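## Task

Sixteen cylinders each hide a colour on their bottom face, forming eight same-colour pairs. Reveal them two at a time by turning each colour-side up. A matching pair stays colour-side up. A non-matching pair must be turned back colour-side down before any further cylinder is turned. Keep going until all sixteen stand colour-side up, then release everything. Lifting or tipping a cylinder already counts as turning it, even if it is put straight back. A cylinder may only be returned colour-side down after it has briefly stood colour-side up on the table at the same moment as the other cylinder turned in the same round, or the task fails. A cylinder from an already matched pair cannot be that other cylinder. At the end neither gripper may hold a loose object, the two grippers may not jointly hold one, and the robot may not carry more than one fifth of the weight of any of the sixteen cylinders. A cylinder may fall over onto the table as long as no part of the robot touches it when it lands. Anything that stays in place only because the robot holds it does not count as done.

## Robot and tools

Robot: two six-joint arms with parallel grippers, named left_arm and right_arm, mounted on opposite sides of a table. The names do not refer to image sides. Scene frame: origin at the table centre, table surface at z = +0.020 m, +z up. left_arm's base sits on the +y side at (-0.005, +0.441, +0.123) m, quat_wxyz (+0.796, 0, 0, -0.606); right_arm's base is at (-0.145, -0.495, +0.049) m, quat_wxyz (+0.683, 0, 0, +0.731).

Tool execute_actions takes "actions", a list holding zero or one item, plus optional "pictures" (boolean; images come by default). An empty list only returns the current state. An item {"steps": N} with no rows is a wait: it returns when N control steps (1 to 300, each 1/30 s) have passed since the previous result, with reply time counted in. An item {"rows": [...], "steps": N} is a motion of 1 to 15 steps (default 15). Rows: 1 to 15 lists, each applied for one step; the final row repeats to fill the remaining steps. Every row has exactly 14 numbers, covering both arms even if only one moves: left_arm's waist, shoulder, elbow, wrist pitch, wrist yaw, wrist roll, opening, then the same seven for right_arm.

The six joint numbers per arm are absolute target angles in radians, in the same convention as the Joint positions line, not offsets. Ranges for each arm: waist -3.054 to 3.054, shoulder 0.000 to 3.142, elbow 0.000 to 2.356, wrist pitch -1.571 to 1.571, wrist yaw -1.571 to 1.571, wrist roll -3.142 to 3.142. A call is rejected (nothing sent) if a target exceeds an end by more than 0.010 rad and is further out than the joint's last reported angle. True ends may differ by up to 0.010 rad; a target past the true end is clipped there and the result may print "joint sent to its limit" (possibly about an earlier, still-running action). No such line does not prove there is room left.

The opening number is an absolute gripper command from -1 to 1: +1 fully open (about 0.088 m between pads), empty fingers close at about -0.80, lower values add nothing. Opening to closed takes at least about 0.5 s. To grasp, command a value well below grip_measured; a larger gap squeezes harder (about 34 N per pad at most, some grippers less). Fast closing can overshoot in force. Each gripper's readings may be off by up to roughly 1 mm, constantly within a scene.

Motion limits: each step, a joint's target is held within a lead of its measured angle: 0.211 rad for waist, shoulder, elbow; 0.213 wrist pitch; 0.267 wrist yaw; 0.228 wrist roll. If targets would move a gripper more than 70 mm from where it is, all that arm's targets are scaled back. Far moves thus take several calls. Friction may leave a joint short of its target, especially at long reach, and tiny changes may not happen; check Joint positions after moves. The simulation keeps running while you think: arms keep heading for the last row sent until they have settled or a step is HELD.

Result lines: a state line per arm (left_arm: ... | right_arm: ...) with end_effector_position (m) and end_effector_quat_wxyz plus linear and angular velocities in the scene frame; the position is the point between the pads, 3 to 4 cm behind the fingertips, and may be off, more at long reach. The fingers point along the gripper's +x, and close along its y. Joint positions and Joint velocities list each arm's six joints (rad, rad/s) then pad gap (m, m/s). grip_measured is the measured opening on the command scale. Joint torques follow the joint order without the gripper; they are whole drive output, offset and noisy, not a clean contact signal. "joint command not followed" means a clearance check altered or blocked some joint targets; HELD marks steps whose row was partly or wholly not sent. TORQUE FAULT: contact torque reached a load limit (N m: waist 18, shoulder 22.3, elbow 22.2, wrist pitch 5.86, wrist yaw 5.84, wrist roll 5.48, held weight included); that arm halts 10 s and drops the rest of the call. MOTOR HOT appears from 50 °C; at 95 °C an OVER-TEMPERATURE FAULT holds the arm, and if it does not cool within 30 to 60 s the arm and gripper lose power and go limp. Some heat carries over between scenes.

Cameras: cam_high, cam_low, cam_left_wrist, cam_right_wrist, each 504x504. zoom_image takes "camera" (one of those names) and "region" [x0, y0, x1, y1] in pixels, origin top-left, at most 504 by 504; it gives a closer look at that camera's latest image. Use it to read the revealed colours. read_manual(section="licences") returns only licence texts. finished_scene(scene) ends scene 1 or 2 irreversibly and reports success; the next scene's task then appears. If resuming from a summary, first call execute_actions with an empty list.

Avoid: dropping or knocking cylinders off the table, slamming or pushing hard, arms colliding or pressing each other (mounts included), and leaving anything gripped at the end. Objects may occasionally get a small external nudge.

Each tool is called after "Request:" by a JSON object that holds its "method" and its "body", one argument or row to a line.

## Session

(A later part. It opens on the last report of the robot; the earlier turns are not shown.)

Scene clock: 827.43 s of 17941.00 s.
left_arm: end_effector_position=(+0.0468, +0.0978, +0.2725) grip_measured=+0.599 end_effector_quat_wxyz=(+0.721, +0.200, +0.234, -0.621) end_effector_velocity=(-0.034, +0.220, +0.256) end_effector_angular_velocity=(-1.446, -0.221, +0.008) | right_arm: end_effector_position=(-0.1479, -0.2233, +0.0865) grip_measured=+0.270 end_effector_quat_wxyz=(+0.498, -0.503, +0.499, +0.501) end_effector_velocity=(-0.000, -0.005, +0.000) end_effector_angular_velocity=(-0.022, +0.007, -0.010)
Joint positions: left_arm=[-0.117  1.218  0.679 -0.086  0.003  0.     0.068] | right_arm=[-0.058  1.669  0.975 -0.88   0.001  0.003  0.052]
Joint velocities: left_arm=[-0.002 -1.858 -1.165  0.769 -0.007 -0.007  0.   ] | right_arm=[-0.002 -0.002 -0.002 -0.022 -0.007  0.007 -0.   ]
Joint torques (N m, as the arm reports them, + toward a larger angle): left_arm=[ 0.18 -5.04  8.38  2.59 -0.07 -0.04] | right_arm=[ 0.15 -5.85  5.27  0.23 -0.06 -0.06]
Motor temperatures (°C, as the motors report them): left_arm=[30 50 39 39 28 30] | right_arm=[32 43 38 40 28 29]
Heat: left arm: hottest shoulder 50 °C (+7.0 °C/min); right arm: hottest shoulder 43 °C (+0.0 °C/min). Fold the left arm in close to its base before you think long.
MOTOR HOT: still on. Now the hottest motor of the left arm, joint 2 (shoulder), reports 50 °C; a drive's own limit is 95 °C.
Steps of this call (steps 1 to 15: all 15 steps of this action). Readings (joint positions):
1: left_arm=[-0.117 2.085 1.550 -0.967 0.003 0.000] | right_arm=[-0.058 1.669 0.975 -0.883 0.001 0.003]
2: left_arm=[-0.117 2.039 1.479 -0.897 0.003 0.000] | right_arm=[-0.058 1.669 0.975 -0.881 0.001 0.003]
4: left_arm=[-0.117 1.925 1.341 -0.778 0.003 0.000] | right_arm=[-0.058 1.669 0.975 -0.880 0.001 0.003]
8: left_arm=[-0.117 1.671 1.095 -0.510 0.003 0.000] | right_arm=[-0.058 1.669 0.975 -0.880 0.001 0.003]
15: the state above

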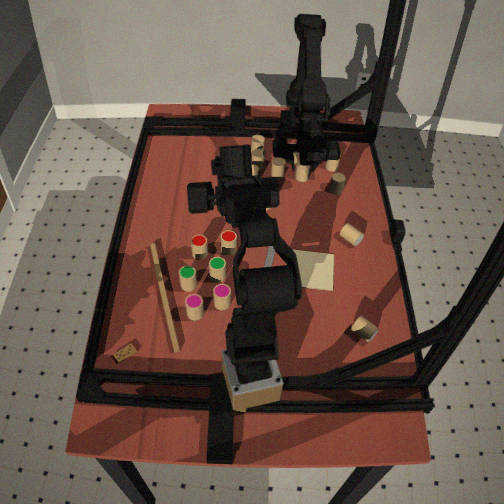

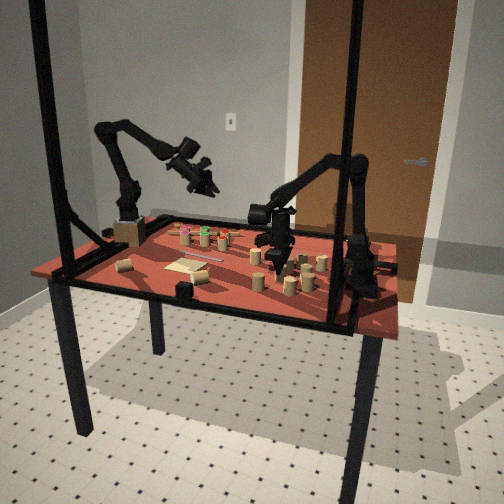

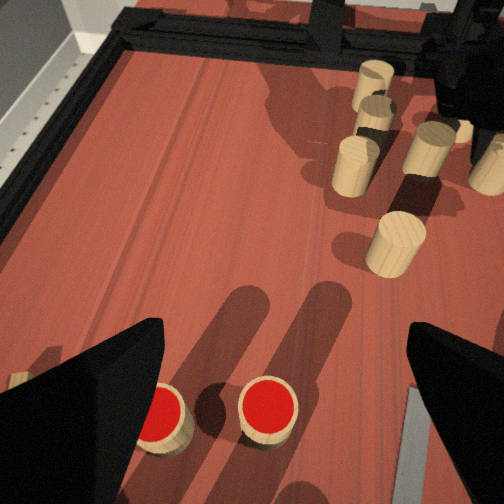

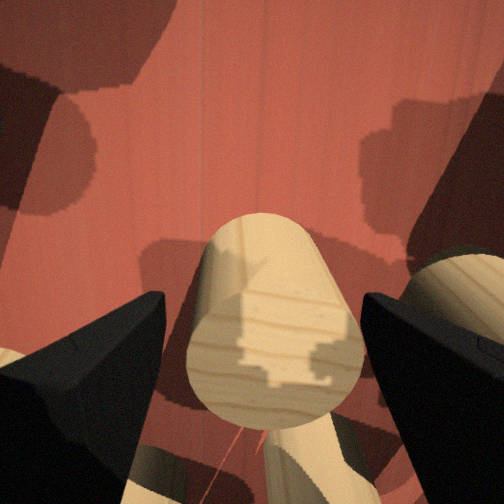

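Request:
{"method": "execute_actions", "body": {
  "actions": [
    {"rows":[[-0.42,1.0,0.5,0.5,0,0,0.6,-0.062,1.684,0.965,-0.872,0,0,0.27],[-0.42,1.0,0.5,0.5,0,0,0.6,-0.062,1.684,0.965,-0.872,0,0,0.27],[-0.42,1.0,0.5,0.5,0,0,0.6,-0.062,1.684,0.965,-0.872,0,0,0.27],[-0.42,1.0,0.5,0.5,0,0,0.6,-0.062,1.684,0.965,-0.872,0,0,0.27],[-0.42,1.0,0.5,0.5,0,0,0.6,-0.062,1.684,0.965,-0.872,0,0,0.22],[-0.42,1.0,0.5,0.5,0,0,0.6,-0.062,1.684,0.965,-0.872,0,0,0.15],[-0.42,1.0,0.5,0.5,0,0,0.6,-0.062,1.684,0.965,-0.872,0,0,0.1],[-0.42,1.0,0.5,0.5,0,0,0.6,-0.062,1.684,0.965,-0.872,0,0,0.06],[-0.42,1.0,0.5,0.5,0,0,0.6,-0.062,1.684,0.965,-0.872,0,0,0.03],[-0.42,1.0,0.5,0.5,0,0,0.6,-0.062,1.684,0.965,-0.872,0,0,-0.05],[-0.42,1.0,0.5,0.5,0,0,0.6,-0.062,1.684,0.965,-0.872,0,0,-0.15],[-0.42,1.0,0.5,0.5,0,0,0.6,-0.062,1.684,0.965,-0.872,0,0,-0.3]],"steps":15}
  ],
  "pictures": false
}}

Request:
{"method": "execute_actions", "body": {
  "actions": [
    {"rows":[[-0.42,1.0,0.5,0.5,0,0,0.6,-0.062,1.65,1.015,-0.94,0,0,-0.3],[-0.42,1.0,0.5,0.5,0,0,0.6,-0.062,1.623,1.06,-1.008,0,0,-0.3],[-0.42,1.0,0.5,0.5,0,0,0.6,-0.062,1.605,1.12,-1.085,0,0,-0.3],[-0.42,1.0,0.5,0.5,0,0,0.6,-0.062,1.59,1.18,-1.16,0,0,-0.3],[-0.42,1.0,0.5,0.5,0,0,0.6,-0.062,1.579,1.238,-1.23,0,0,-0.3]],"steps":10}
  ],
  "pictures": false
}}

Request:
{"method": "execute_actions", "body": {
  "actions": [
    {"rows":[[-0.42,1.0,0.5,0.5,0,0,0.6,-0.22,1.3,1.3,0,0,1.571,-0.3]],"steps":13}
  ],
  "pictures": false
}}

Request:
{"method": "execute_actions", "body": {
  "actions": [
    {"rows":[[-0.42,1.477,0.39,1.09,0,0,0.6,-0.222,1.404,0.70,0.704,0,1.571,-0.3]],"steps":15}
  ],
  "pictures": false
}}

Request:
{"method": "execute_actions", "body": {
  "actions": [
    {"rows":[[-0.42,1.477,0.39,1.09,0,0,0.6,-0.222,1.404,0.70,0.704,0,1.571,-0.3]],"steps":9}
  ],
  "pictures": false
}}

Request:
{"method": "execute_actions", "body": {
  "actions": [
    {"rows":[[-0.42,1.53,0.44,1.093,0,0,0.6,-0.222,1.404,0.70,0.704,0,1.571,-0.3],[-0.42,1.58,0.495,1.093,0,0,0.6,-0.222,1.404,0.70,0.704,0,1.571,-0.3],[-0.42,1.635,0.55,1.093,0,0,0.6,-0.222,1.404,0.70,0.704,0,1.571,-0.3],[-0.42,1.69,0.6,1.093,0,0,0.6,-0.222,1.404,0.70,0.704,0,1.571,-0.3],[-0.42,1.74,0.655,1.093,0,0,0.6,-0.222,1.404,0.70,0.704,0,1.571,-0.3],[-0.42,1.783,0.708,1.093,0,0,0.6,-0.222,1.404,0.70,0.704,0,1.571,-0.3]],"steps":14}
  ]
}}

Scene clock: 841.47 s of 17941.00 s.
left_arm: end_effector_position=(-0.0558, +0.1048, +0.3860) grip_measured=+0.600 end_effector_quat_wxyz=(+0.652, -0.001, -0.001, -0.758) end_effector_velocity=(-0.005, +0.001, -0.003) end_effector_angular_velocity=(+0.004, +0.007, -0.020) | right_arm: end_effector_position=(-0.1475, -0.2227, +0.0851) grip_measured=+0.004 end_effector_quat_wxyz=(+0.498, -0.502, +0.499, +0.501) end_effector_velocity=(-0.000, -0.002, +0.000) end_effector_angular_velocity=(-0.007, +0.007, +0.020)
Joint positions: left_arm=[-0.417  0.999  0.505  0.496  0.004  0.001  0.068] | right_arm=[-0.06   1.673  0.973 -0.873  0.001  0.002  0.039]
Joint velocities: left_arm=[-0.012  0.002 -0.007  0.007  0.007 -0.007  0.   ] | right_arm=[-0.002 -0.002 -0.002 -0.007 -0.007 -0.022 -0.   ]
Joint torques (N m, as the arm reports them, + toward a larger angle): left_arm=[-0.27 -2.72  7.14  2.08 -0.1  -0.04] | right_arm=[-0.2  -5.34  4.84  0.2  -0.09 -0.05]
Motor temperatures (°C, as the motors report them): left_arm=[30 47 39 41 28 30] | right_arm=[32 42 38 39 28 29]
Heat: left arm: hottest shoulder 47 °C (+0.0 °C/min); right arm: hottest shoulder 42 °C (-2.0 °C/min).
MOTOR HOT: cleared. Now the hottest motor of the left arm, joint 2 (shoulder), reports 47 °C.
Steps of this call (steps 1 to 30: the robot went on to your last target; steps 31 to 100: nothing new was sent; then 10.20 s passed at rest; steps 101 to 115: all 15 steps of this action). Readings (joint positions):
101: left_arm=[-0.141 1.004 0.588 0.051 -0.017 0.001] | right_arm=[-0.058 1.670 0.975 -0.879 0.001 0.003]
102: left_arm=[-0.201 1.004 0.562 0.123 -0.017 0.001] | right_arm=[-0.058 1.670 0.974 -0.876 0.001 0.003]
104: left_arm=[-0.329 1.005 0.525 0.245 0.001 0.001] | right_arm=[-0.058 1.671 0.974 -0.875 0.001 0.003]
108: left_arm=[-0.411 1.003 0.506 0.450 0.004 0.001] | right_arm=[-0.059 1.673 0.973 -0.874 0.001 0.003]
115: the state above

Scene clock: 841.80 s of 17941.00 s.
left_arm: end_effector_position=(-0.0562, +0.1049, +0.3864) grip_measured=+0.600 end_effector_quat_wxyz=(+0.651, -0.001, -0.002, -0.759) end_effector_velocity=(+0.002, -0.000, -0.003) end_effector_angular_velocity=(+0.016, -0.010, +0.020) | right_arm: end_effector_position=(-0.1476, -0.2186, +0.1721) grip_measured=+0.004 end_effector_quat_wxyz=(+0.503, -0.497, +0.493, +0.506) end_effector_velocity=(-0.000, -0.029, +0.065) end_effector_angular_velocity=(-0.027, +0.007, +0.005)
Joint positions: left_arm=[-0.418  0.999  0.505  0.498  0.004  0.001  0.068] | right_arm=[-0.06   1.577  1.233 -1.208  0.001  0.002  0.039]
Joint velocities: left_arm=[-0.002 -0.002  0.002 -0.022 -0.022  0.007 -0.   ] | right_arm=[-0.002 -0.115  0.144 -0.286 -0.007 -0.007 -0.   ]
Joint torques (N m, as the arm reports them, + toward a larger angle): left_arm=[-0.22 -2.74  7.09  2.16 -0.09 -0.04] | right_arm=[-0.22 -5.25  5.4  -0.06 -0.06 -0.05]
Motor temperatures (°C, as the motors report them): left_arm=[30 47 39 41 28 30] | right_arm=[32 42 38 39 28 29]
Heat: left arm: hottest shoulder 47 °C (+0.0 °C/min); right arm: hottest shoulder 42 °C (-2.0 °C/min).
Steps of this call (steps 1 to 10: all 10 steps of this action). Readings (joint positions):
1: left_arm=[-0.417 0.999 0.505 0.497 0.004 0.001] | right_arm=[-0.060 1.673 0.978 -0.887 0.001 0.002]
2: left_arm=[-0.417 0.999 0.505 0.497 0.004 0.001] | right_arm=[-0.060 1.671 0.993 -0.924 0.001 0.002]
4: left_arm=[-0.417 0.999 0.505 0.497 0.004 0.001] | right_arm=[-0.060 1.655 1.052 -1.035 0.001 0.002]
8: left_arm=[-0.417 0.999 0.505 0.498 0.004 0.001] | right_arm=[-0.060 1.595 1.207 -1.180 0.001 0.002]
10: the state above

Scene clock: 842.23 s of 17941.00 s.
left_arm: end_effector_position=(-0.0562, +0.1049, +0.3864) grip_measured=+0.600 end_effector_quat_wxyz=(+0.651, -0.001, -0.002, -0.759) end_effector_velocity=(+0.000, +0.000, -0.002) end_effector_angular_velocity=(+0.011, +0.021, +0.005) | right_arm: end_effector_position=(-0.0878, -0.1099, +0.3676) grip_measured=+0.004 end_effector_quat_wxyz=(+0.738, +0.146, +0.408, +0.517) end_effector_velocity=(+0.023, +0.187, +0.372) end_effector_angular_velocity=(+2.172, +1.601, -0.927)
Joint positions: left_arm=[-0.418  0.999  0.505  0.498  0.004  0.001  0.068] | right_arm=[-0.217  1.302  1.299 -0.466 -0.001  0.795  0.039]
Joint velocities: left_arm=[-0.002 -0.002 -0.002 -0.007 -0.007 -0.022 -0.   ] | right_arm=[-0.002 -0.002 -0.002  1.912 -0.037  2.117  0.   ]
Joint torques (N m, as the arm reports them, + toward a larger angle): left_arm=[-0.2  -2.72  7.1   2.17 -0.1  -0.05] | right_arm=[-0.23 -5.76  7.7   1.6   0.    0.09]
Motor temperatures (°C, as the motors report them): left_arm=[30 47 39 41 28 30] | right_arm=[32 42 38 39 28 29]
Heat: left arm: hottest shoulder 47 °C (+0.0 °C/min); right arm: hottest shoulder 42 °C (-2.0 °C/min).
Steps of this call (steps 1 to 13: all 13 steps of this action). Readings (joint positions):
1: left_arm=[-0.418 0.999 0.505 0.498 0.004 0.001] | right_arm=[-0.068 1.556 1.237 -1.190 -0.006 0.034]
2: left_arm=[-0.418 0.999 0.505 0.498 0.004 0.001] | right_arm=[-0.095 1.533 1.234 -1.140 -0.009 0.086]
4: left_arm=[-0.418 0.999 0.505 0.498 0.004 0.001] | right_arm=[-0.152 1.465 1.247 -1.042 -0.002 0.185]
8: left_arm=[-0.418 0.999 0.505 0.498 0.004 0.001] | right_arm=[-0.210 1.336 1.285 -0.797 -0.000 0.444]
13: the state above

Scene clock: 842.73 s of 17941.00 s.
left_arm: end_effector_position=(-0.0621, +0.0653, +0.3017) grip_measured=+0.600 end_effector_quat_wxyz=(+0.651, -0.000, -0.001, -0.759) end_effector_velocity=(-0.000, -0.003, -0.011) end_effector_angular_velocity=(+0.021, -0.010, +0.005) | right_arm: end_effector_position=(-0.0832, -0.0875, +0.2340) grip_measured=+0.003 end_effector_quat_wxyz=(+0.601, +0.459, +0.528, +0.385) end_effector_velocity=(+0.017, +0.125, +0.437) end_effector_angular_velocity=(+2.095, -0.112, -0.050)
Joint positions: left_arm=[-0.418  1.468  0.388  1.082  0.004  0.001  0.068] | right_arm=[-0.22   1.419  0.692  0.442 -0.001  1.549  0.039]
Joint velocities: left_arm=[-0.002  0.042 -0.002  0.022 -0.007  0.007 -0.   ] | right_arm=[ 0.002 -0.007 -0.007  2.088 -0.007  0.212 -0.   ]
Joint torques (N m, as the arm reports them, + toward a larger angle): left_arm=[-0.17 -3.74  6.35  2.24 -0.09 -0.04] | right_arm=[-0.22 -7.89  8.37  1.83  0.    0.07]
Motor temperatures (°C, as the motors report them): left_arm=[30 47 39 41 28 30] | right_arm=[32 42 38 39 28 29]
Heat: left arm: hottest shoulder 47 °C (+0.0 °C/min); right arm: hottest shoulder 42 °C (-2.0 °C/min).
Steps of this call (steps 1 to 15: all 15 steps of this action). Readings (joint positions):
1: left_arm=[-0.418 1.029 0.488 0.560 0.004 0.001] | right_arm=[-0.217 1.310 1.279 -0.396 -0.001 0.852]
2: left_arm=[-0.418 1.078 0.471 0.646 0.004 0.001] | right_arm=[-0.217 1.313 1.250 -0.339 -0.001 0.904]
4: left_arm=[-0.418 1.204 0.436 0.762 0.004 0.001] | right_arm=[-0.218 1.329 1.167 -0.235 -0.001 1.018]
8: left_arm=[-0.418 1.433 0.392 0.985 0.004 0.001] | right_arm=[-0.219 1.392 0.930 0.013 -0.001 1.286]
15: the state above

Scene clock: 843.03 s of 17941.00 s.
left_arm: end_effector_position=(-0.0621, +0.0652, +0.3021) grip_measured=+0.600 end_effector_quat_wxyz=(+0.651, -0.001, -0.002, -0.759) end_effector_velocity=(+0.000, +0.001, -0.007) end_effector_angular_velocity=(+0.028, +0.003, +0.005) | right_arm: end_effector_position=(-0.0819, -0.0796, +0.2952) grip_measured=+0.003 end_effector_quat_wxyz=(+0.541, +0.531, +0.465, +0.457) end_effector_velocity=(-0.000, -0.000, +0.027) end_effector_angular_velocity=(+0.124, -0.011, +0.015)
Joint positions: left_arm=[-0.418  1.471  0.388  1.087  0.004  0.001  0.068] | right_arm=[-0.22   1.408  0.699  0.691 -0.001  1.567  0.039]
Joint velocities: left_arm=[-0.002 -0.002 -0.007 -0.022 -0.007 -0.007 -0.   ] | right_arm=[-0.007 -0.002 -0.002  0.125 -0.022  0.007 -0.   ]
Joint torques (N m, as the arm reports them, + toward a larger angle): left_arm=[-0.22 -3.72  6.34  2.17 -0.1  -0.05] | right_arm=[-0.14 -6.48  7.33  1.79 -0.01  0.05]
Motor temperatures (°C, as the motors report them): left_arm=[30 47 39 41 28 30] | right_arm=[32 42 38 39 28 29]
Heat: left arm: hottest shoulder 47 °C (+0.0 °C/min); right arm: hottest shoulder 42 °C (-2.0 °C/min).
Steps of this call (steps 1 to 9: all 9 steps of this action). Readings (joint positions):
1: left_arm=[-0.418 1.470 0.388 1.084 0.004 0.001] | right_arm=[-0.220 1.419 0.693 0.513 -0.001 1.555]
2: left_arm=[-0.418 1.470 0.388 1.085 0.004 0.001] | right_arm=[-0.220 1.416 0.695 0.575 -0.001 1.559]
4: left_arm=[-0.418 1.471 0.388 1.087 0.004 0.001] | right_arm=[-0.220 1.411 0.698 0.649 -0.001 1.564]
8: left_arm=[-0.418 1.471 0.388 1.087 0.004 0.001] | right_arm=[-0.220 1.408 0.699 0.687 -0.001 1.567]
9: the state above

Scene clock: 843.50 s of 17941.00 s.
left_arm: end_effector_position=(-0.0740, -0.0147, +0.3015) grip_measured=+0.600 end_effector_quat_wxyz=(+0.651, -0.006, -0.005, -0.759) end_effector_velocity=(+0.001, -0.010, +0.011) end_effector_angular_velocity=(-0.023, +0.026, +0.009) | right_arm: end_effector_position=(-0.0819, -0.0796, +0.2975) grip_measured=+0.003 end_effector_quat_wxyz=(+0.539, +0.534, +0.462, +0.459) end_effector_velocity=(-0.000, +0.000, -0.004) end_effector_angular_velocity=(-0.015, -0.020, +0.005)
Joint positions: left_arm=[-0.418  1.774  0.697  1.092  0.004  0.001  0.068] | right_arm=[-0.22   1.408  0.699  0.701 -0.001  1.568  0.039]
Joint velocities: left_arm=[ 0.002  0.012  0.046 -0.007 -0.007 -0.022 -0.   ] | right_arm=[-0.002  0.002 -0.002 -0.007 -0.007 -0.022 -0.   ]
Joint torques (N m, as the arm reports them, + toward a larger angle): left_arm=[-0.21 -5.63  7.04  2.1  -0.09 -0.04] | right_arm=[-0.22 -6.52  7.3   1.64 -0.03  0.04]
Motor temperatures (°C, as the motors report them): left_arm=[30 47 40 41 28 30] | right_arm=[32 42 38 39 28 29]
Heat: left arm: hottest shoulder 47 °C (+0.0 °C/min); right arm: hottest shoulder 42 °C (-2.0 °C/min).
Steps of this call (steps 1 to 14: all 14 steps of this action). Readings (joint positions):
1: left_arm=[-0.418 1.479 0.394 1.090 0.004 0.001] | right_arm=[-0.220 1.408 0.699 0.695 -0.001 1.567]
2: left_arm=[-0.418 1.501 0.414 1.091 0.004 0.001] | right_arm=[-0.220 1.408 0.699 0.699 -0.001 1.568]
4: left_arm=[-0.418 1.579 0.492 1.092 0.004 0.001] | right_arm=[-0.220 1.408 0.699 0.700 -0.001 1.568]
8: left_arm=[-0.418 1.741 0.663 1.092 0.004 0.001] | right_arm=[-0.220 1.408 0.699 0.701 -0.001 1.568]
14: the state above

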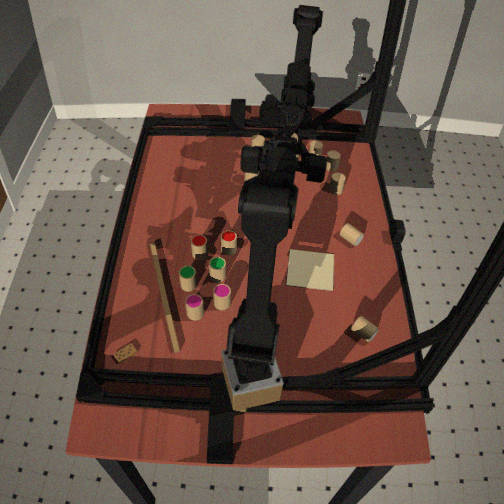

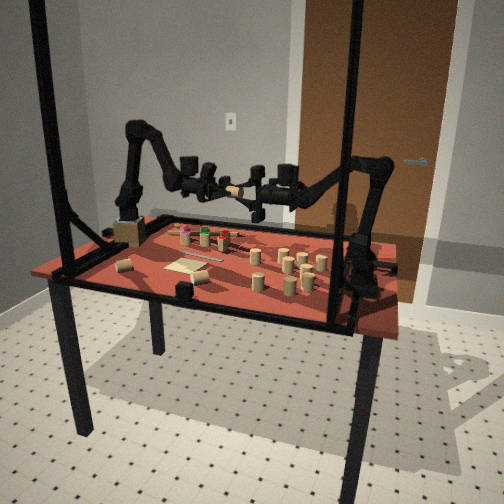

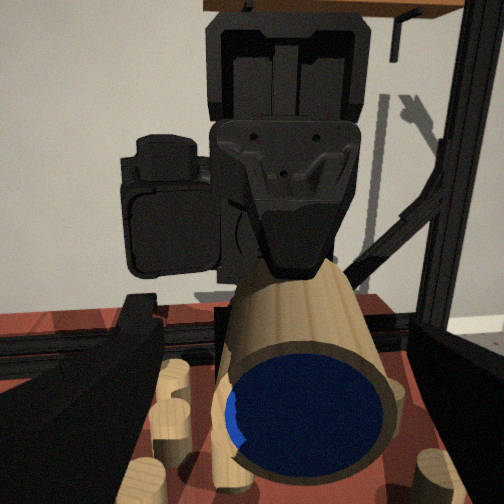

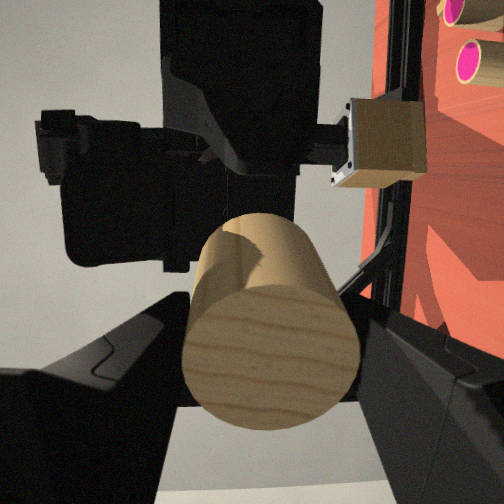

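Request:
{"method": "execute_actions", "body": {
  "actions": [
    {"rows":[[-0.42,1.783,0.708,1.093,0,0,0.5,-0.228,1.402,0.708,0.704,0,1.571,-0.3],[-0.42,1.783,0.708,1.093,0,0,0.4,-0.228,1.402,0.708,0.704,0,1.571,-0.3],[-0.42,1.783,0.708,1.093,0,0,0.32,-0.228,1.402,0.708,0.704,0,1.571,-0.3],[-0.42,1.783,0.708,1.093,0,0,0.25,-0.228,1.402,0.708,0.704,0,1.571,-0.3],[-0.42,1.783,0.708,1.093,0,0,0.2,-0.228,1.402,0.708,0.704,0,1.571,-0.3],[-0.42,1.783,0.708,1.093,0,0,0.15,-0.228,1.402,0.708,0.704,0,1.571,-0.3],[-0.42,1.783,0.708,1.093,0,0,0.1,-0.228,1.402,0.708,0.704,0,1.571,-0.3],[-0.42,1.783,0.708,1.093,0,0,0.06,-0.228,1.402,0.708,0.704,0,1.571,-0.3],[-0.42,1.783,0.708,1.093,0,0,0.03,-0.228,1.402,0.708,0.704,0,1.571,-0.3],[-0.42,1.783,0.708,1.093,0,0,-0.05,-0.228,1.402,0.708,0.704,0,1.571,-0.3],[-0.42,1.783,0.708,1.093,0,0,-0.15,-0.228,1.402,0.708,0.704,0,1.571,-0.3],[-0.42,1.783,0.708,1.093,0,0,-0.3,-0.228,1.402,0.708,0.704,0,1.571,-0.3]],"steps":15}
  ],
  "pictures": false
}}

Request:
{"method": "execute_actions", "body": {
  "actions": [
    {"rows":[[-0.42,1.783,0.708,1.093,0,0,-0.3,-0.228,1.402,0.708,0.704,0,1.571,0.6]],"steps":7}
  ],
  "pictures": false
}}

Request:
{"method": "execute_actions", "body": {
  "actions": [
    {"rows":[[-0.42,1.71,0.63,1.093,0,0,-0.3,-0.228,1.402,0.708,0.704,0,1.571,0.6],[-0.42,1.635,0.55,1.093,0,0,-0.3,-0.228,1.402,0.708,0.704,0,1.571,0.6],[-0.42,1.555,0.47,1.093,0,0,-0.3,-0.228,1.402,0.708,0.704,0,1.571,0.6],[-0.42,1.477,0.39,1.093,0,0,-0.3,-0.228,1.402,0.708,0.704,0,1.571,0.6]],"steps":8}
  ],
  "pictures": false
}}

Request:
{"method": "execute_actions", "body": {
  "actions": [
    {"rows":[[-0.63,1.1,0.8,-0.87,0,0,-0.3,-0.316,1.3,1.3,-1.23,0,0,0.27]],"steps":15}
  ],
  "pictures": false
}}

Request:
{"method": "execute_actions", "body": {
  "actions": [
    {"rows":[[-0.63,1.1,0.8,-0.87,0,0,-0.3,-0.316,1.3,1.3,-1.23,0,0,0.27]],"steps":15}
  ],
  "pictures": false
}}

Request:
{"method": "execute_actions", "body": {
  "actions": [
    {"rows":[[-0.63,1.548,0.847,-0.87,0,0,-0.3,-0.316,1.579,1.238,-1.23,0,0,0.27]],"steps":13}
  ],
  "pictures": false
}}

Request:
{"method": "execute_actions", "body": {
  "actions": [
    {"rows":[[-0.63,1.573,0.828,-0.83,0,0,-0.3,-0.316,1.6,1.15,-1.12,0,0,0.27],[-0.63,1.598,0.81,-0.787,0,0,-0.3,-0.316,1.623,1.06,-1.008,0,0,0.27],[-0.63,1.623,0.792,-0.745,0,0,-0.3,-0.316,1.623,1.06,-1.008,0,0,0.27],[-0.63,1.648,0.775,-0.703,0,0,-0.3,-0.316,1.623,1.06,-1.008,0,0,0.27],[-0.63,1.673,0.757,-0.66,0,0,-0.3,-0.316,1.623,1.06,-1.008,0,0,0.27],[-0.63,1.698,0.74,-0.62,0,0,-0.3,-0.316,1.623,1.06,-1.008,0,0,0.27],[-0.63,1.72,0.725,-0.583,0,0,-0.3,-0.316,1.623,1.06,-1.008,0,0,0.27],[-0.63,1.74,0.712,-0.55,0,0,-0.3,-0.316,1.623,1.06,-1.008,0,0,0.27],[-0.63,1.755,0.702,-0.525,0,0,-0.3,-0.316,1.623,1.06,-1.008,0,0,0.27],[-0.63,1.765,0.696,-0.508,0,0,-0.3,-0.316,1.623,1.06,-1.008,0,0,0.27],[-0.63,1.772,0.692,-0.498,0,0,-0.3,-0.316,1.623,1.06,-1.008,0,0,0.27]],"steps":15}
  ]
}}

Scene clock: 861.10 s of 17941.00 s.
left_arm: end_effector_position=(-0.0744, -0.0157, +0.3018) grip_measured=+0.029 end_effector_quat_wxyz=(+0.651, -0.006, -0.005, -0.759) end_effector_velocity=(+0.000, +0.001, -0.001) end_effector_angular_velocity=(+0.006, -0.008, +0.005) | right_arm: end_effector_position=(-0.0796, -0.0801, +0.2975) grip_measured=+0.003 end_effector_quat_wxyz=(+0.540, +0.535, +0.461, +0.458) end_effector_velocity=(-0.000, -0.001, -0.005) end_effector_angular_velocity=(-0.021, +0.011, +0.005)
Joint positions: left_arm=[-0.419  1.777  0.702  1.092  0.003  0.     0.04 ] | right_arm=[-0.226  1.407  0.699  0.701 -0.001  1.569  0.039]
Joint velocities: left_arm=[-0.002 -0.002 -0.002 -0.007 -0.007  0.007 -0.   ] | right_arm=[-0.002 -0.002 -0.002 -0.022 -0.007  0.007 -0.   ]
Joint torques (N m, as the arm reports them, + toward a larger angle): left_arm=[-0.17 -5.83  6.9   2.07 -0.06 -0.05] | right_arm=[-0.28 -6.75  8.14  1.6   0.    0.04]
Motor temperatures (°C, as the motors report them): left_arm=[30 47 40 42 28 30] | right_arm=[32 42 39 41 28 29]
Heat: left arm: hottest shoulder 47 °C (-3.0 °C/min); right arm: hottest shoulder 42 °C (-3.0 °C/min).
Steps of this call (steps 1 to 15: the robot went on to your last target; steps 16 to 513: nothing new was sent; steps 514 to 528: all 15 steps of this action). Readings (joint positions):
514: left_arm=[-0.418 1.777 0.702 1.092 0.004 0.000] | right_arm=[-0.221 1.407 0.699 0.701 -0.001 1.569]
515: left_arm=[-0.418 1.777 0.702 1.092 0.004 0.000] | right_arm=[-0.222 1.407 0.699 0.701 -0.001 1.569]
517: left_arm=[-0.418 1.777 0.702 1.092 0.004 0.000] | right_arm=[-0.224 1.407 0.699 0.701 -0.001 1.569]
521: left_arm=[-0.418 1.777 0.702 1.092 0.004 0.000] | right_arm=[-0.225 1.407 0.699 0.701 -0.001 1.569]
528: the state above

Scene clock: 861.33 s of 17941.00 s.
left_arm: end_effector_position=(-0.0744, -0.0158, +0.3016) grip_measured=+0.029 end_effector_quat_wxyz=(+0.651, -0.006, -0.005, -0.759) end_effector_velocity=(-0.000, -0.001, -0.002) end_effector_angular_velocity=(+0.008, +0.006, +0.005) | right_arm: end_effector_position=(-0.0796, -0.0801, +0.2978) grip_measured=+0.504 end_effector_quat_wxyz=(+0.540, +0.536, +0.460, +0.458) end_effector_velocity=(-0.004, +0.000, -0.005) end_effector_angular_velocity=(-0.023, -0.004, +0.024)
Joint positions: left_arm=[-0.419  1.777  0.702  1.092  0.003  0.     0.04 ] | right_arm=[-0.226  1.407  0.699  0.702 -0.001  1.569  0.064]
Joint velocities: left_arm=[-0.002  0.002  0.002 -0.007 -0.007 -0.007 -0.   ] | right_arm=[ 0.002 -0.002 -0.002 -0.022 -0.022 -0.007  0.174]
Joint torques (N m, as the arm reports them, + toward a larger angle): left_arm=[-0.14 -5.88  6.87  2.08 -0.05 -0.03] | right_arm=[-0.18 -6.76  8.18  1.54  0.01  0.03]
Motor temperatures (°C, as the motors report them): left_arm=[30 47 40 42 28 30] | right_arm=[32 42 39 41 28 29]
Heat: left arm: hottest shoulder 47 °C (-3.0 °C/min); right arm: hottest shoulder 42 °C (-3.0 °C/min).
Steps of this call (steps 1 to 7: all 7 steps of this action). Readings (joint positions):
1: left_arm=[-0.419 1.777 0.702 1.092 0.003 0.000] | right_arm=[-0.226 1.407 0.699 0.701 -0.001 1.569]
2: left_arm=[-0.419 1.777 0.702 1.092 0.003 0.000] | right_arm=[-0.226 1.407 0.699 0.701 -0.001 1.569]
4: left_arm=[-0.419 1.777 0.702 1.092 0.003 0.000] | right_arm=[-0.226 1.407 0.699 0.702 -0.001 1.569]
7: the state above

Scene clock: 861.60 s of 17941.00 s.
left_arm: end_effector_position=(-0.0634, +0.0576, +0.3022) grip_measured=+0.028 end_effector_quat_wxyz=(+0.651, -0.002, -0.002, -0.759) end_effector_velocity=(+0.009, +0.076, +0.006) end_effector_angular_velocity=(-0.025, +0.011, -0.010) | right_arm: end_effector_position=(-0.0796, -0.0801, +0.2978) grip_measured=+0.598 end_effector_quat_wxyz=(+0.540, +0.536, +0.460, +0.458) end_effector_velocity=(-0.002, -0.000, -0.005) end_effector_angular_velocity=(-0.023, -0.004, +0.010)
Joint positions: left_arm=[-0.419  1.503  0.416  1.093  0.003  0.     0.04 ] | right_arm=[-0.226  1.407  0.699  0.702 -0.001  1.569  0.068]
Joint velocities: left_arm=[-0.002 -0.315 -0.281 -0.007  0.007 -0.007 -0.   ] | right_arm=[ 0.002 -0.002 -0.002 -0.022 -0.007 -0.007  0.001]
Joint torques (N m, as the arm reports them, + toward a larger angle): left_arm=[-0.09 -4.82  5.69  2.02 -0.05 -0.03] | right_arm=[-0.19 -6.66  8.21  1.54  0.    0.07]
Motor temperatures (°C, as the motors report them): left_arm=[30 47 40 42 28 30] | right_arm=[32 42 39 41 28 29]
Heat: left arm: hottest shoulder 47 °C (-3.0 °C/min); right arm: hottest shoulder 42 °C (-3.0 °C/min).
Steps of this call (steps 1 to 8: all 8 steps of this action). Readings (joint positions):
1: left_arm=[-0.419 1.770 0.692 1.092 0.003 0.000] | right_arm=[-0.226 1.407 0.699 0.702 -0.001 1.569]
2: left_arm=[-0.419 1.744 0.662 1.091 0.003 0.000] | right_arm=[-0.226 1.407 0.699 0.702 -0.001 1.569]
4: left_arm=[-0.419 1.641 0.546 1.088 0.003 0.000] | right_arm=[-0.226 1.407 0.699 0.702 -0.001 1.569]
8: the state above

Scene clock: 862.10 s of 17941.00 s.
left_arm: end_effector_position=(-0.1333, +0.0959, +0.4669) grip_measured=+0.028 end_effector_quat_wxyz=(+0.572, -0.034, -0.024, -0.819) end_effector_velocity=(-0.009, -0.009, -0.356) end_effector_angular_velocity=(+1.666, -0.614, -0.020) | right_arm: end_effector_position=(-0.0476, -0.1036, +0.4313) grip_measured=+0.271 end_effector_quat_wxyz=(+0.766, +0.180, +0.249, +0.565) end_effector_velocity=(-0.019, -0.077, -0.391) end_effector_angular_velocity=(-2.336, -1.546, +0.381)
Joint positions: left_arm=[-0.626  1.091  0.803  0.371 -0.004  0.     0.04 ] | right_arm=[-0.313  1.283  1.302 -0.199 -0.001  0.601  0.052]
Joint velocities: left_arm=[-0.012 -0.095  0.071 -1.941  0.007 -0.007 -0.   ] | right_arm=[-0.002 -0.007  0.056 -1.956 -0.007 -2.103 -0.   ]
Joint torques (N m, as the arm reports them, + toward a larger angle): left_arm=[-0.16 -1.72  6.65  1.16  0.19 -0.04] | right_arm=[-0.22 -3.51  6.78  0.84  0.02 -0.09]
Motor temperatures (°C, as the motors report them): left_arm=[30 47 40 42 28 30] | right_arm=[32 42 39 41 28 29]
Heat: left arm: hottest shoulder 47 °C (-3.0 °C/min); right arm: hottest shoulder 42 °C (-3.0 °C/min).
Steps of this call (steps 1 to 15: all 15 steps of this action). Readings (joint positions):
1: left_arm=[-0.430 1.482 0.426 1.056 -0.008 0.000] | right_arm=[-0.232 1.397 0.722 0.651 -0.004 1.528]
2: left_arm=[-0.459 1.460 0.448 1.006 -0.010 0.001] | right_arm=[-0.248 1.389 0.756 0.590 -0.005 1.473]
4: left_arm=[-0.517 1.406 0.509 0.938 -0.006 0.001] | right_arm=[-0.282 1.367 0.845 0.487 -0.002 1.361]
8: left_arm=[-0.585 1.271 0.647 0.788 -0.005 0.000] | right_arm=[-0.312 1.323 1.081 0.241 -0.001 1.095]
15: the state above

Scene clock: 862.60 s of 17941.00 s.
left_arm: end_effector_position=(-0.1038, +0.1759, +0.2715) grip_measured=+0.029 end_effector_quat_wxyz=(+0.510, +0.371, +0.256, -0.733) end_effector_velocity=(+0.124, +0.335, -0.264) end_effector_angular_velocity=(+1.900, -0.712, +0.003) | right_arm: end_effector_position=(-0.0772, -0.2225, +0.2680) grip_measured=+0.270 end_effector_quat_wxyz=(+0.661, -0.334, +0.433, +0.514) end_effector_velocity=(-0.043, -0.171, -0.088) end_effector_angular_velocity=(-0.874, +0.199, +0.061)
Joint positions: left_arm=[-0.628  1.103  0.802 -0.633 -0.004  0.     0.04 ] | right_arm=[-0.314  1.298  1.302 -1.162 -0.001  0.008  0.052]
Joint velocities: left_arm=[-0.007 -0.007 -0.007 -2.029 -0.007 -0.007 -0.001] | right_arm=[-0.002  0.002 -0.037 -0.857 -0.007 -0.066 -0.   ]
Joint torques (N m, as the arm reports them, + toward a larger angle): left_arm=[-0.25 -3.4   7.26  1.39  0.16 -0.04] | right_arm=[-0.24 -4.54  6.77  1.05 -0.03 -0.08]
Motor temperatures (°C, as the motors report them): left_arm=[30 47 40 42 28 30] | right_arm=[32 42 39 41 28 29]
Heat: left arm: hottest shoulder 47 °C (-3.0 °C/min); right arm: hottest shoulder 42 °C (-3.0 °C/min).
Steps of this call (steps 1 to 15: all 15 steps of this action). Readings (joint positions):
1: left_arm=[-0.627 1.090 0.804 0.305 -0.004 0.000] | right_arm=[-0.313 1.283 1.303 -0.265 -0.001 0.532]
2: left_arm=[-0.627 1.092 0.804 0.233 -0.004 0.000] | right_arm=[-0.313 1.287 1.303 -0.335 -0.001 0.461]
4: left_arm=[-0.627 1.100 0.802 0.096 -0.004 0.000] | right_arm=[-0.313 1.295 1.303 -0.469 -0.001 0.321]
8: left_arm=[-0.628 1.103 0.802 -0.171 -0.004 0.000] | right_arm=[-0.314 1.298 1.303 -0.733 -0.001 0.082]
15: the state above

Scene clock: 863.03 s of 17941.00 s.
left_arm: end_effector_position=(-0.0884, +0.2171, +0.1597) grip_measured=+0.028 end_effector_quat_wxyz=(+0.404, +0.582, +0.402, -0.580) end_effector_velocity=(+0.000, -0.001, +0.002) end_effector_angular_velocity=(-0.005, -0.006, +0.020) | right_arm: end_effector_position=(-0.0795, -0.2315, +0.1698) grip_measured=+0.270 end_effector_quat_wxyz=(+0.555, -0.436, +0.562, +0.432) end_effector_velocity=(-0.000, -0.005, +0.000) end_effector_angular_velocity=(-0.019, +0.013, +0.015)
Joint positions: left_arm=[-0.628  1.543  0.839 -0.867 -0.004  0.     0.04 ] | right_arm=[-0.314  1.585  1.232 -1.229 -0.001  0.003  0.052]
Joint velocities: left_arm=[-0.002 -0.002  0.007 -0.007 -0.007 -0.022 -0.   ] | right_arm=[-0.007 -0.002 -0.002 -0.022 -0.007 -0.022 -0.   ]
Joint torques (N m, as the arm reports them, + toward a larger angle): left_arm=[-0.23 -4.25  6.68  0.34  0.16 -0.04] | right_arm=[-0.22 -7.25  6.86  0.06  0.   -0.08]
Motor temperatures (°C, as the motors report them): left_arm=[30 47 40 42 28 30] | right_arm=[32 42 39 41 28 29]
Heat: left arm: hottest shoulder 47 °C (-2.0 °C/min); right arm: hottest shoulder 42 °C (-3.0 °C/min).
Steps of this call (steps 1 to 13: all 13 steps of this action). Readings (joint positions):
1: left_arm=[-0.628 1.135 0.810 -0.709 -0.004 0.000] | right_arm=[-0.314 1.325 1.297 -1.184 -0.001 0.006]
2: left_arm=[-0.628 1.185 0.825 -0.758 -0.004 0.000] | right_arm=[-0.314 1.359 1.295 -1.193 -0.001 0.005]
4: left_arm=[-0.628 1.316 0.839 -0.813 -0.004 0.000] | right_arm=[-0.314 1.465 1.281 -1.206 -0.001 0.004]
8: left_arm=[-0.628 1.519 0.838 -0.860 -0.004 0.000] | right_arm=[-0.314 1.588 1.228 -1.229 -0.001 0.003]
13: the state above

Scene clock: 863.53 s of 17941.00 s.
left_arm: end_effector_position=(-0.0886, +0.2164, +0.0813) grip_measured=+0.026 end_effector_quat_wxyz=(+0.402, +0.585, +0.404, -0.577) end_effector_velocity=(-0.008, -0.022, -0.005) end_effector_angular_velocity=(-0.110, +0.033, -0.010) | right_arm: end_effector_position=(-0.0791, -0.2301, +0.1186) grip_measured=+0.270 end_effector_quat_wxyz=(+0.558, -0.434, +0.558, +0.434) end_effector_velocity=(+0.002, +0.000, -0.001) end_effector_angular_velocity=(+0.001, -0.008, -0.010)
Joint positions: left_arm=[-0.628  1.766  0.696 -0.511 -0.004  0.     0.04 ] | right_arm=[-0.314  1.623  1.063 -1.01  -0.001  0.003  0.052]
Joint velocities: left_arm=[-0.002  0.012 -0.012  0.139 -0.007  0.007  0.   ] | right_arm=[-0.002  0.002 -0.002  0.007  0.007  0.007  0.   ]
Joint torques (N m, as the arm reports them, + toward a larger angle): left_arm=[-0.18 -4.64  4.25  0.65  0.17 -0.04] | right_arm=[-0.26 -6.54  5.66  0.22 -0.02 -0.07]
Motor temperatures (°C, as the motors report them): left_arm=[30 47 40 42 28 30] | right_arm=[32 42 39 41 28 29]
Heat: left arm: hottest shoulder 47 °C (-2.0 °C/min); right arm: hottest shoulder 42 °C (-3.0 °C/min).
Steps of this call (steps 1 to 15: all 15 steps of this action). Readings (joint positions):
1: left_arm=[-0.628 1.546 0.839 -0.864 -0.004 0.000] | right_arm=[-0.314 1.585 1.219 -1.204 -0.001 0.003]
2: left_arm=[-0.628 1.554 0.835 -0.844 -0.004 0.000] | right_arm=[-0.314 1.585 1.188 -1.142 -0.001 0.003]
4: left_arm=[-0.628 1.587 0.817 -0.774 -0.004 0.000] | right_arm=[-0.314 1.597 1.126 -1.065 -0.001 0.003]
8: left_arm=[-0.628 1.686 0.752 -0.631 -0.004 0.000] | right_arm=[-0.314 1.623 1.064 -1.024 -0.001 0.003]
15: the state above

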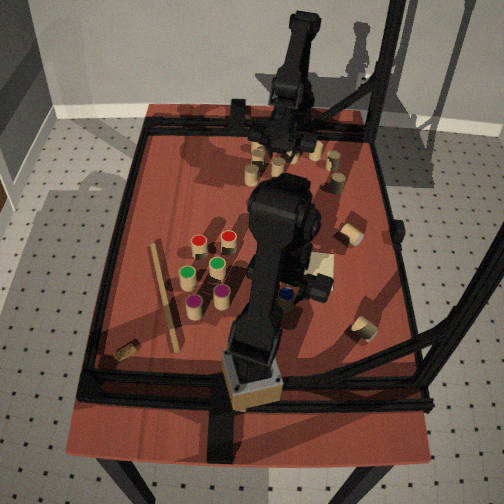

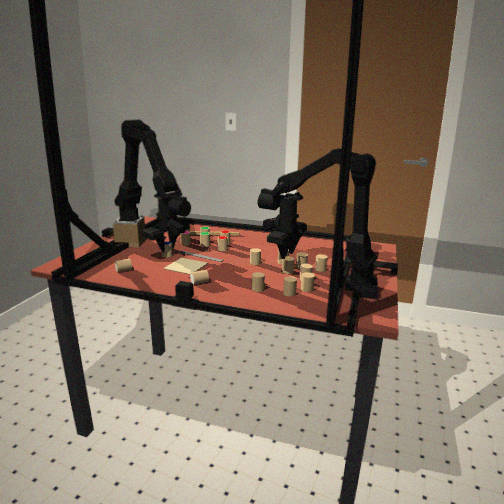

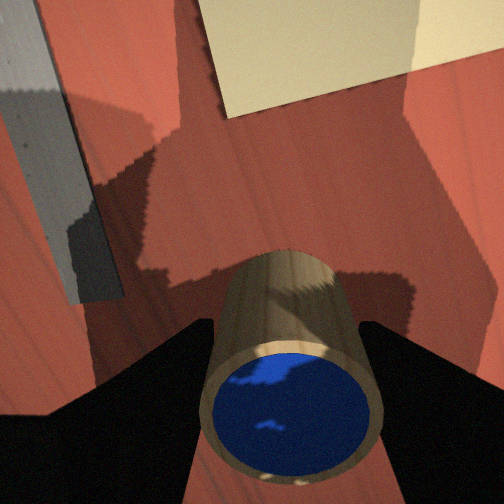

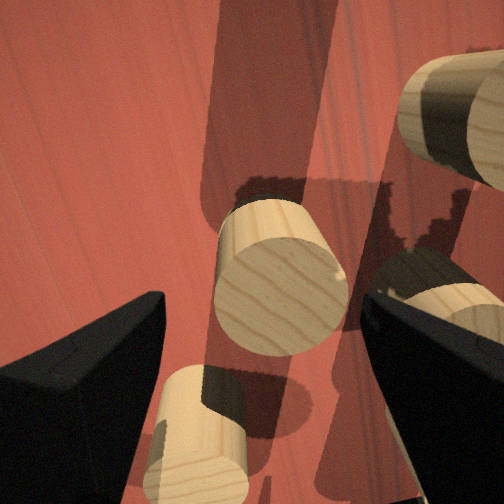

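Request:
{"method": "execute_actions", "body": {
  "actions": [
    {"rows":[[-0.63,1.774,0.692,-0.498,0,0,0.0,-0.336,1.627,1.064,-1.006,0,0,0.23],[-0.63,1.774,0.692,-0.498,0,0,0.1,-0.336,1.627,1.064,-1.006,0,0,0.23],[-0.63,1.774,0.692,-0.498,0,0,0.2,-0.336,1.627,1.064,-1.006,0,0,0.23],[-0.63,1.774,0.692,-0.498,0,0,0.3,-0.336,1.627,1.064,-1.006,0,0,0.23]],"steps":9}
  ],
  "pictures": false
}}

Request:
{"method": "execute_actions", "body": {
  "actions": [
    {"rows":[[-0.63,1.735,0.715,-0.56,0,0,0.3,-0.336,1.636,1.05,-0.986,0,0,0.23],[-0.63,1.7,0.74,-0.62,0,0,0.3,-0.336,1.645,1.037,-0.966,0,0,0.23],[-0.63,1.66,0.765,-0.68,0,0,0.3,-0.336,1.654,1.024,-0.946,0,0,0.23],[-0.63,1.62,0.79,-0.745,0,0,0.3,-0.336,1.663,1.01,-0.926,0,0,0.23],[-0.63,1.585,0.82,-0.81,0,0,0.3,-0.336,1.672,0.997,-0.906,0,0,0.23],[-0.63,1.548,0.847,-0.87,0,0,0.3,-0.336,1.68,0.984,-0.886,0,0,0.23],[-0.63,1.548,0.847,-0.87,0,0,0.3,-0.336,1.688,0.972,-0.868,0,0,0.23]],"steps":11}
  ],
  "pictures": false
}}

Request:
{"method": "execute_actions", "body": {
  "actions": [
    {"rows":[[-0.42,1.0,0.5,0.5,0,0,0.6,-0.336,1.688,0.972,-0.868,0,0,0.23]],"steps":6}
  ]
}}

Scene clock: 870.67 s of 17941.00 s.
left_arm: end_effector_position=(-0.0893, +0.2147, +0.0808) grip_measured=+0.276 end_effector_quat_wxyz=(+0.404, +0.583, +0.402, -0.580) end_effector_velocity=(-0.000, +0.002, +0.001) end_effector_angular_velocity=(-0.000, -0.008, -0.000) | right_arm: end_effector_position=(-0.0738, -0.2310, +0.1184) grip_measured=+0.231 end_effector_quat_wxyz=(+0.563, -0.428, +0.562, +0.429) end_effector_velocity=(-0.000, +0.001, +0.000) end_effector_angular_velocity=(+0.009, +0.005, -0.010)
Joint positions: left_arm=[-0.628  1.768  0.695 -0.5   -0.004  0.     0.053] | right_arm=[-0.334  1.623  1.062 -1.008 -0.001  0.003  0.05 ]
Joint velocities: left_arm=[-0.007 -0.007 -0.002 -0.007 -0.007 -0.007  0.014] | right_arm=[-0.002 -0.002 -0.002  0.007 -0.007  0.007 -0.001]
Joint torques (N m, as the arm reports them, + toward a larger angle): left_arm=[-0.23 -4.44  4.09  0.6   0.16 -0.05] | right_arm=[-0.24 -6.16  6.18  0.28 -0.02 -0.06]
Motor temperatures (°C, as the motors report them): left_arm=[30 46 39 41 28 30] | right_arm=[32 42 38 41 28 29]
Heat: left arm: hottest shoulder 46 °C (-3.0 °C/min); right arm: hottest shoulder 42 °C (-2.0 °C/min).
Steps of this call (steps 1 to 30: the robot went on to your last target; steps 31 to 205: nothing new was sent; steps 206 to 214: all 9 steps of this action). Readings (joint positions):
206: left_arm=[-0.628 1.768 0.695 -0.500 -0.004 0.000] | right_arm=[-0.316 1.623 1.062 -1.009 -0.001 0.003]
207: left_arm=[-0.628 1.768 0.695 -0.500 -0.004 0.000] | right_arm=[-0.321 1.623 1.062 -1.009 -0.001 0.003]
209: left_arm=[-0.628 1.768 0.695 -0.500 -0.004 0.000] | right_arm=[-0.330 1.623 1.062 -1.008 -0.001 0.003]
213: left_arm=[-0.628 1.768 0.695 -0.500 -0.004 0.000] | right_arm=[-0.334 1.623 1.062 -1.008 -0.001 0.003]
214: the state above

Scene clock: 871.03 s of 17941.00 s.
left_arm: end_effector_position=(-0.0902, +0.2123, +0.1589) grip_measured=+0.300 end_effector_quat_wxyz=(+0.407, +0.578, +0.399, -0.584) end_effector_velocity=(+0.015, +0.046, +0.016) end_effector_angular_velocity=(+0.188, -0.062, +0.005) | right_arm: end_effector_position=(-0.0741, -0.2323, +0.0845) grip_measured=+0.230 end_effector_quat_wxyz=(+0.559, -0.431, +0.565, +0.427) end_effector_velocity=(-0.003, -0.015, -0.033) end_effector_angular_velocity=(-0.057, +0.023, +0.015)
Joint positions: left_arm=[-0.628  1.552  0.845 -0.849 -0.004  0.     0.054] | right_arm=[-0.334  1.68   0.979 -0.88  -0.001  0.003  0.05 ]
Joint velocities: left_arm=[-0.002 -0.051  0.022 -0.271  0.007 -0.007 -0.   ] | right_arm=[-0.007  0.051 -0.09   0.081 -0.007 -0.022 -0.   ]
Joint torques (N m, as the arm reports them, + toward a larger angle): left_arm=[-0.23 -4.6   5.7   0.26  0.17 -0.04] | right_arm=[-0.22 -6.4   5.65  0.35 -0.01 -0.06]
Motor temperatures (°C, as the motors report them): left_arm=[30 46 39 41 28 30] | right_arm=[32 42 38 41 28 29]
Heat: left arm: hottest shoulder 46 °C (-3.0 °C/min); right arm: hottest shoulder 42 °C (-2.0 °C/min).
Steps of this call (steps 1 to 11: all 11 steps of this action). Readings (joint positions):
1: left_arm=[-0.628 1.765 0.697 -0.511 -0.004 0.000] | right_arm=[-0.334 1.623 1.062 -1.005 -0.001 0.003]
2: left_arm=[-0.628 1.755 0.705 -0.544 -0.004 0.000] | right_arm=[-0.334 1.624 1.059 -0.993 -0.001 0.003]
4: left_arm=[-0.628 1.710 0.731 -0.639 -0.004 0.000] | right_arm=[-0.334 1.631 1.047 -0.962 -0.001 0.003]
8: left_arm=[-0.628 1.583 0.820 -0.810 -0.004 0.000] | right_arm=[-0.334 1.664 1.000 -0.896 -0.001 0.003]
11: the state above

Scene clock: 871.23 s of 17941.00 s.
left_arm: end_effector_position=(-0.0442, +0.1981, +0.1705) grip_measured=+0.576 end_effector_quat_wxyz=(+0.546, +0.413, +0.350, -0.639) end_effector_velocity=(+0.002, -0.211, +0.299) end_effector_angular_velocity=(-2.780, +0.446, +0.149) | right_arm: end_effector_position=(-0.0738, -0.2310, +0.0838) grip_measured=+0.230 end_effector_quat_wxyz=(+0.561, -0.429, +0.564, +0.428) end_effector_velocity=(+0.001, -0.002, +0.001) end_effector_angular_velocity=(-0.004, -0.006, +0.005)
Joint positions: left_arm=[-0.43   1.205  0.539 -0.479 -0.004  0.001  0.067] | right_arm=[-0.334  1.681  0.977 -0.87  -0.001  0.003  0.05 ]
Joint velocities: left_arm=[ 0.139 -1.824 -0.877  1.868 -0.007 -0.007  0.013] | right_arm=[-0.002 -0.007 -0.002 -0.007  0.007 -0.007 -0.   ]
Joint torques (N m, as the arm reports them, + toward a larger angle): left_arm=[-0.21 -5.08  9.59  2.41  0.12 -0.02] | right_arm=[-0.22 -5.88  5.21  0.22  0.   -0.05]
Motor temperatures (°C, as the motors report them): left_arm=[30 46 39 41 28 30] | right_arm=[32 42 38 41 28 29]
Heat: left arm: hottest shoulder 46 °C (-3.0 °C/min); right arm: hottest shoulder 42 °C (-2.0 °C/min).
Steps of this call (steps 1 to 6: all 6 steps of this action). Readings (joint positions):
1: left_arm=[-0.607 1.518 0.808 -0.792 0.011 0.000] | right_arm=[-0.334 1.681 0.977 -0.877 -0.001 0.003]
2: left_arm=[-0.551 1.462 0.743 -0.715 0.014 -0.001] | right_arm=[-0.334 1.681 0.977 -0.874 -0.001 0.003]
4: left_arm=[-0.457 1.329 0.620 -0.599 -0.004 -0.000] | right_arm=[-0.334 1.681 0.977 -0.870 -0.001 0.003]
6: the state above

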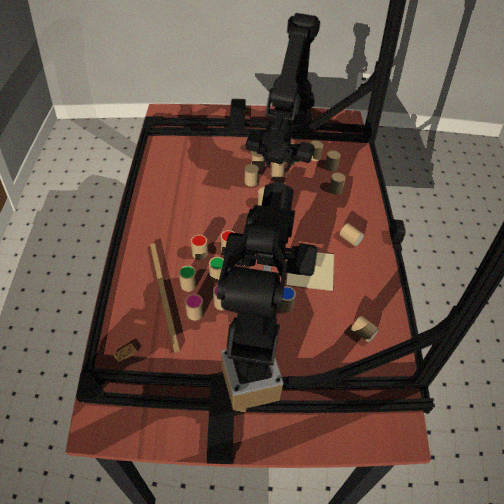

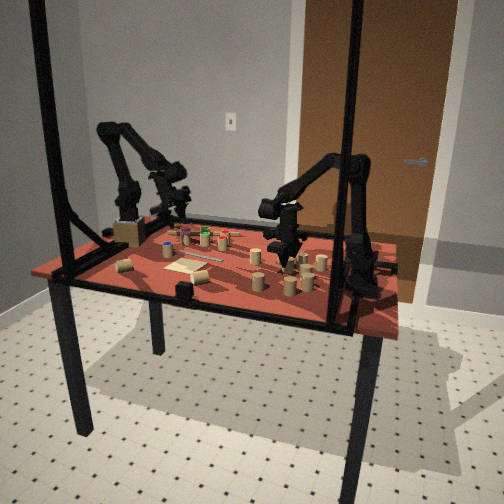

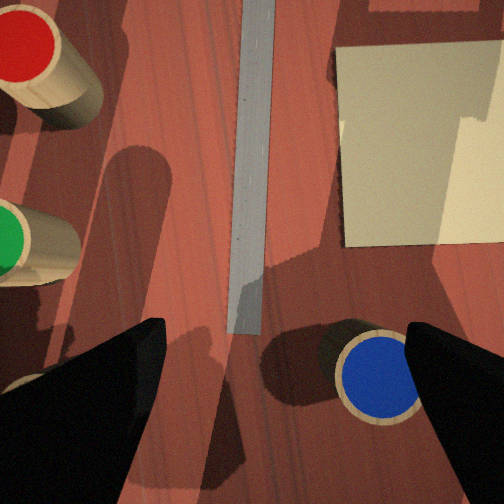

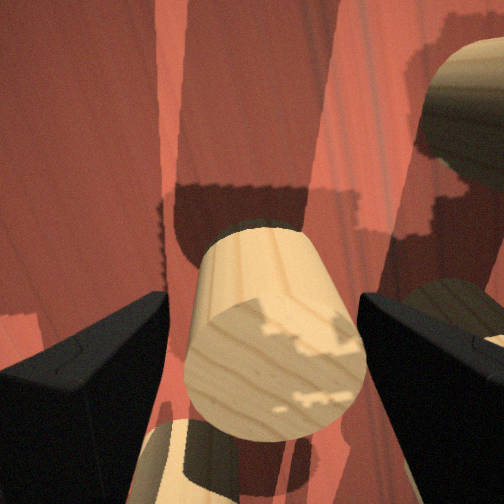

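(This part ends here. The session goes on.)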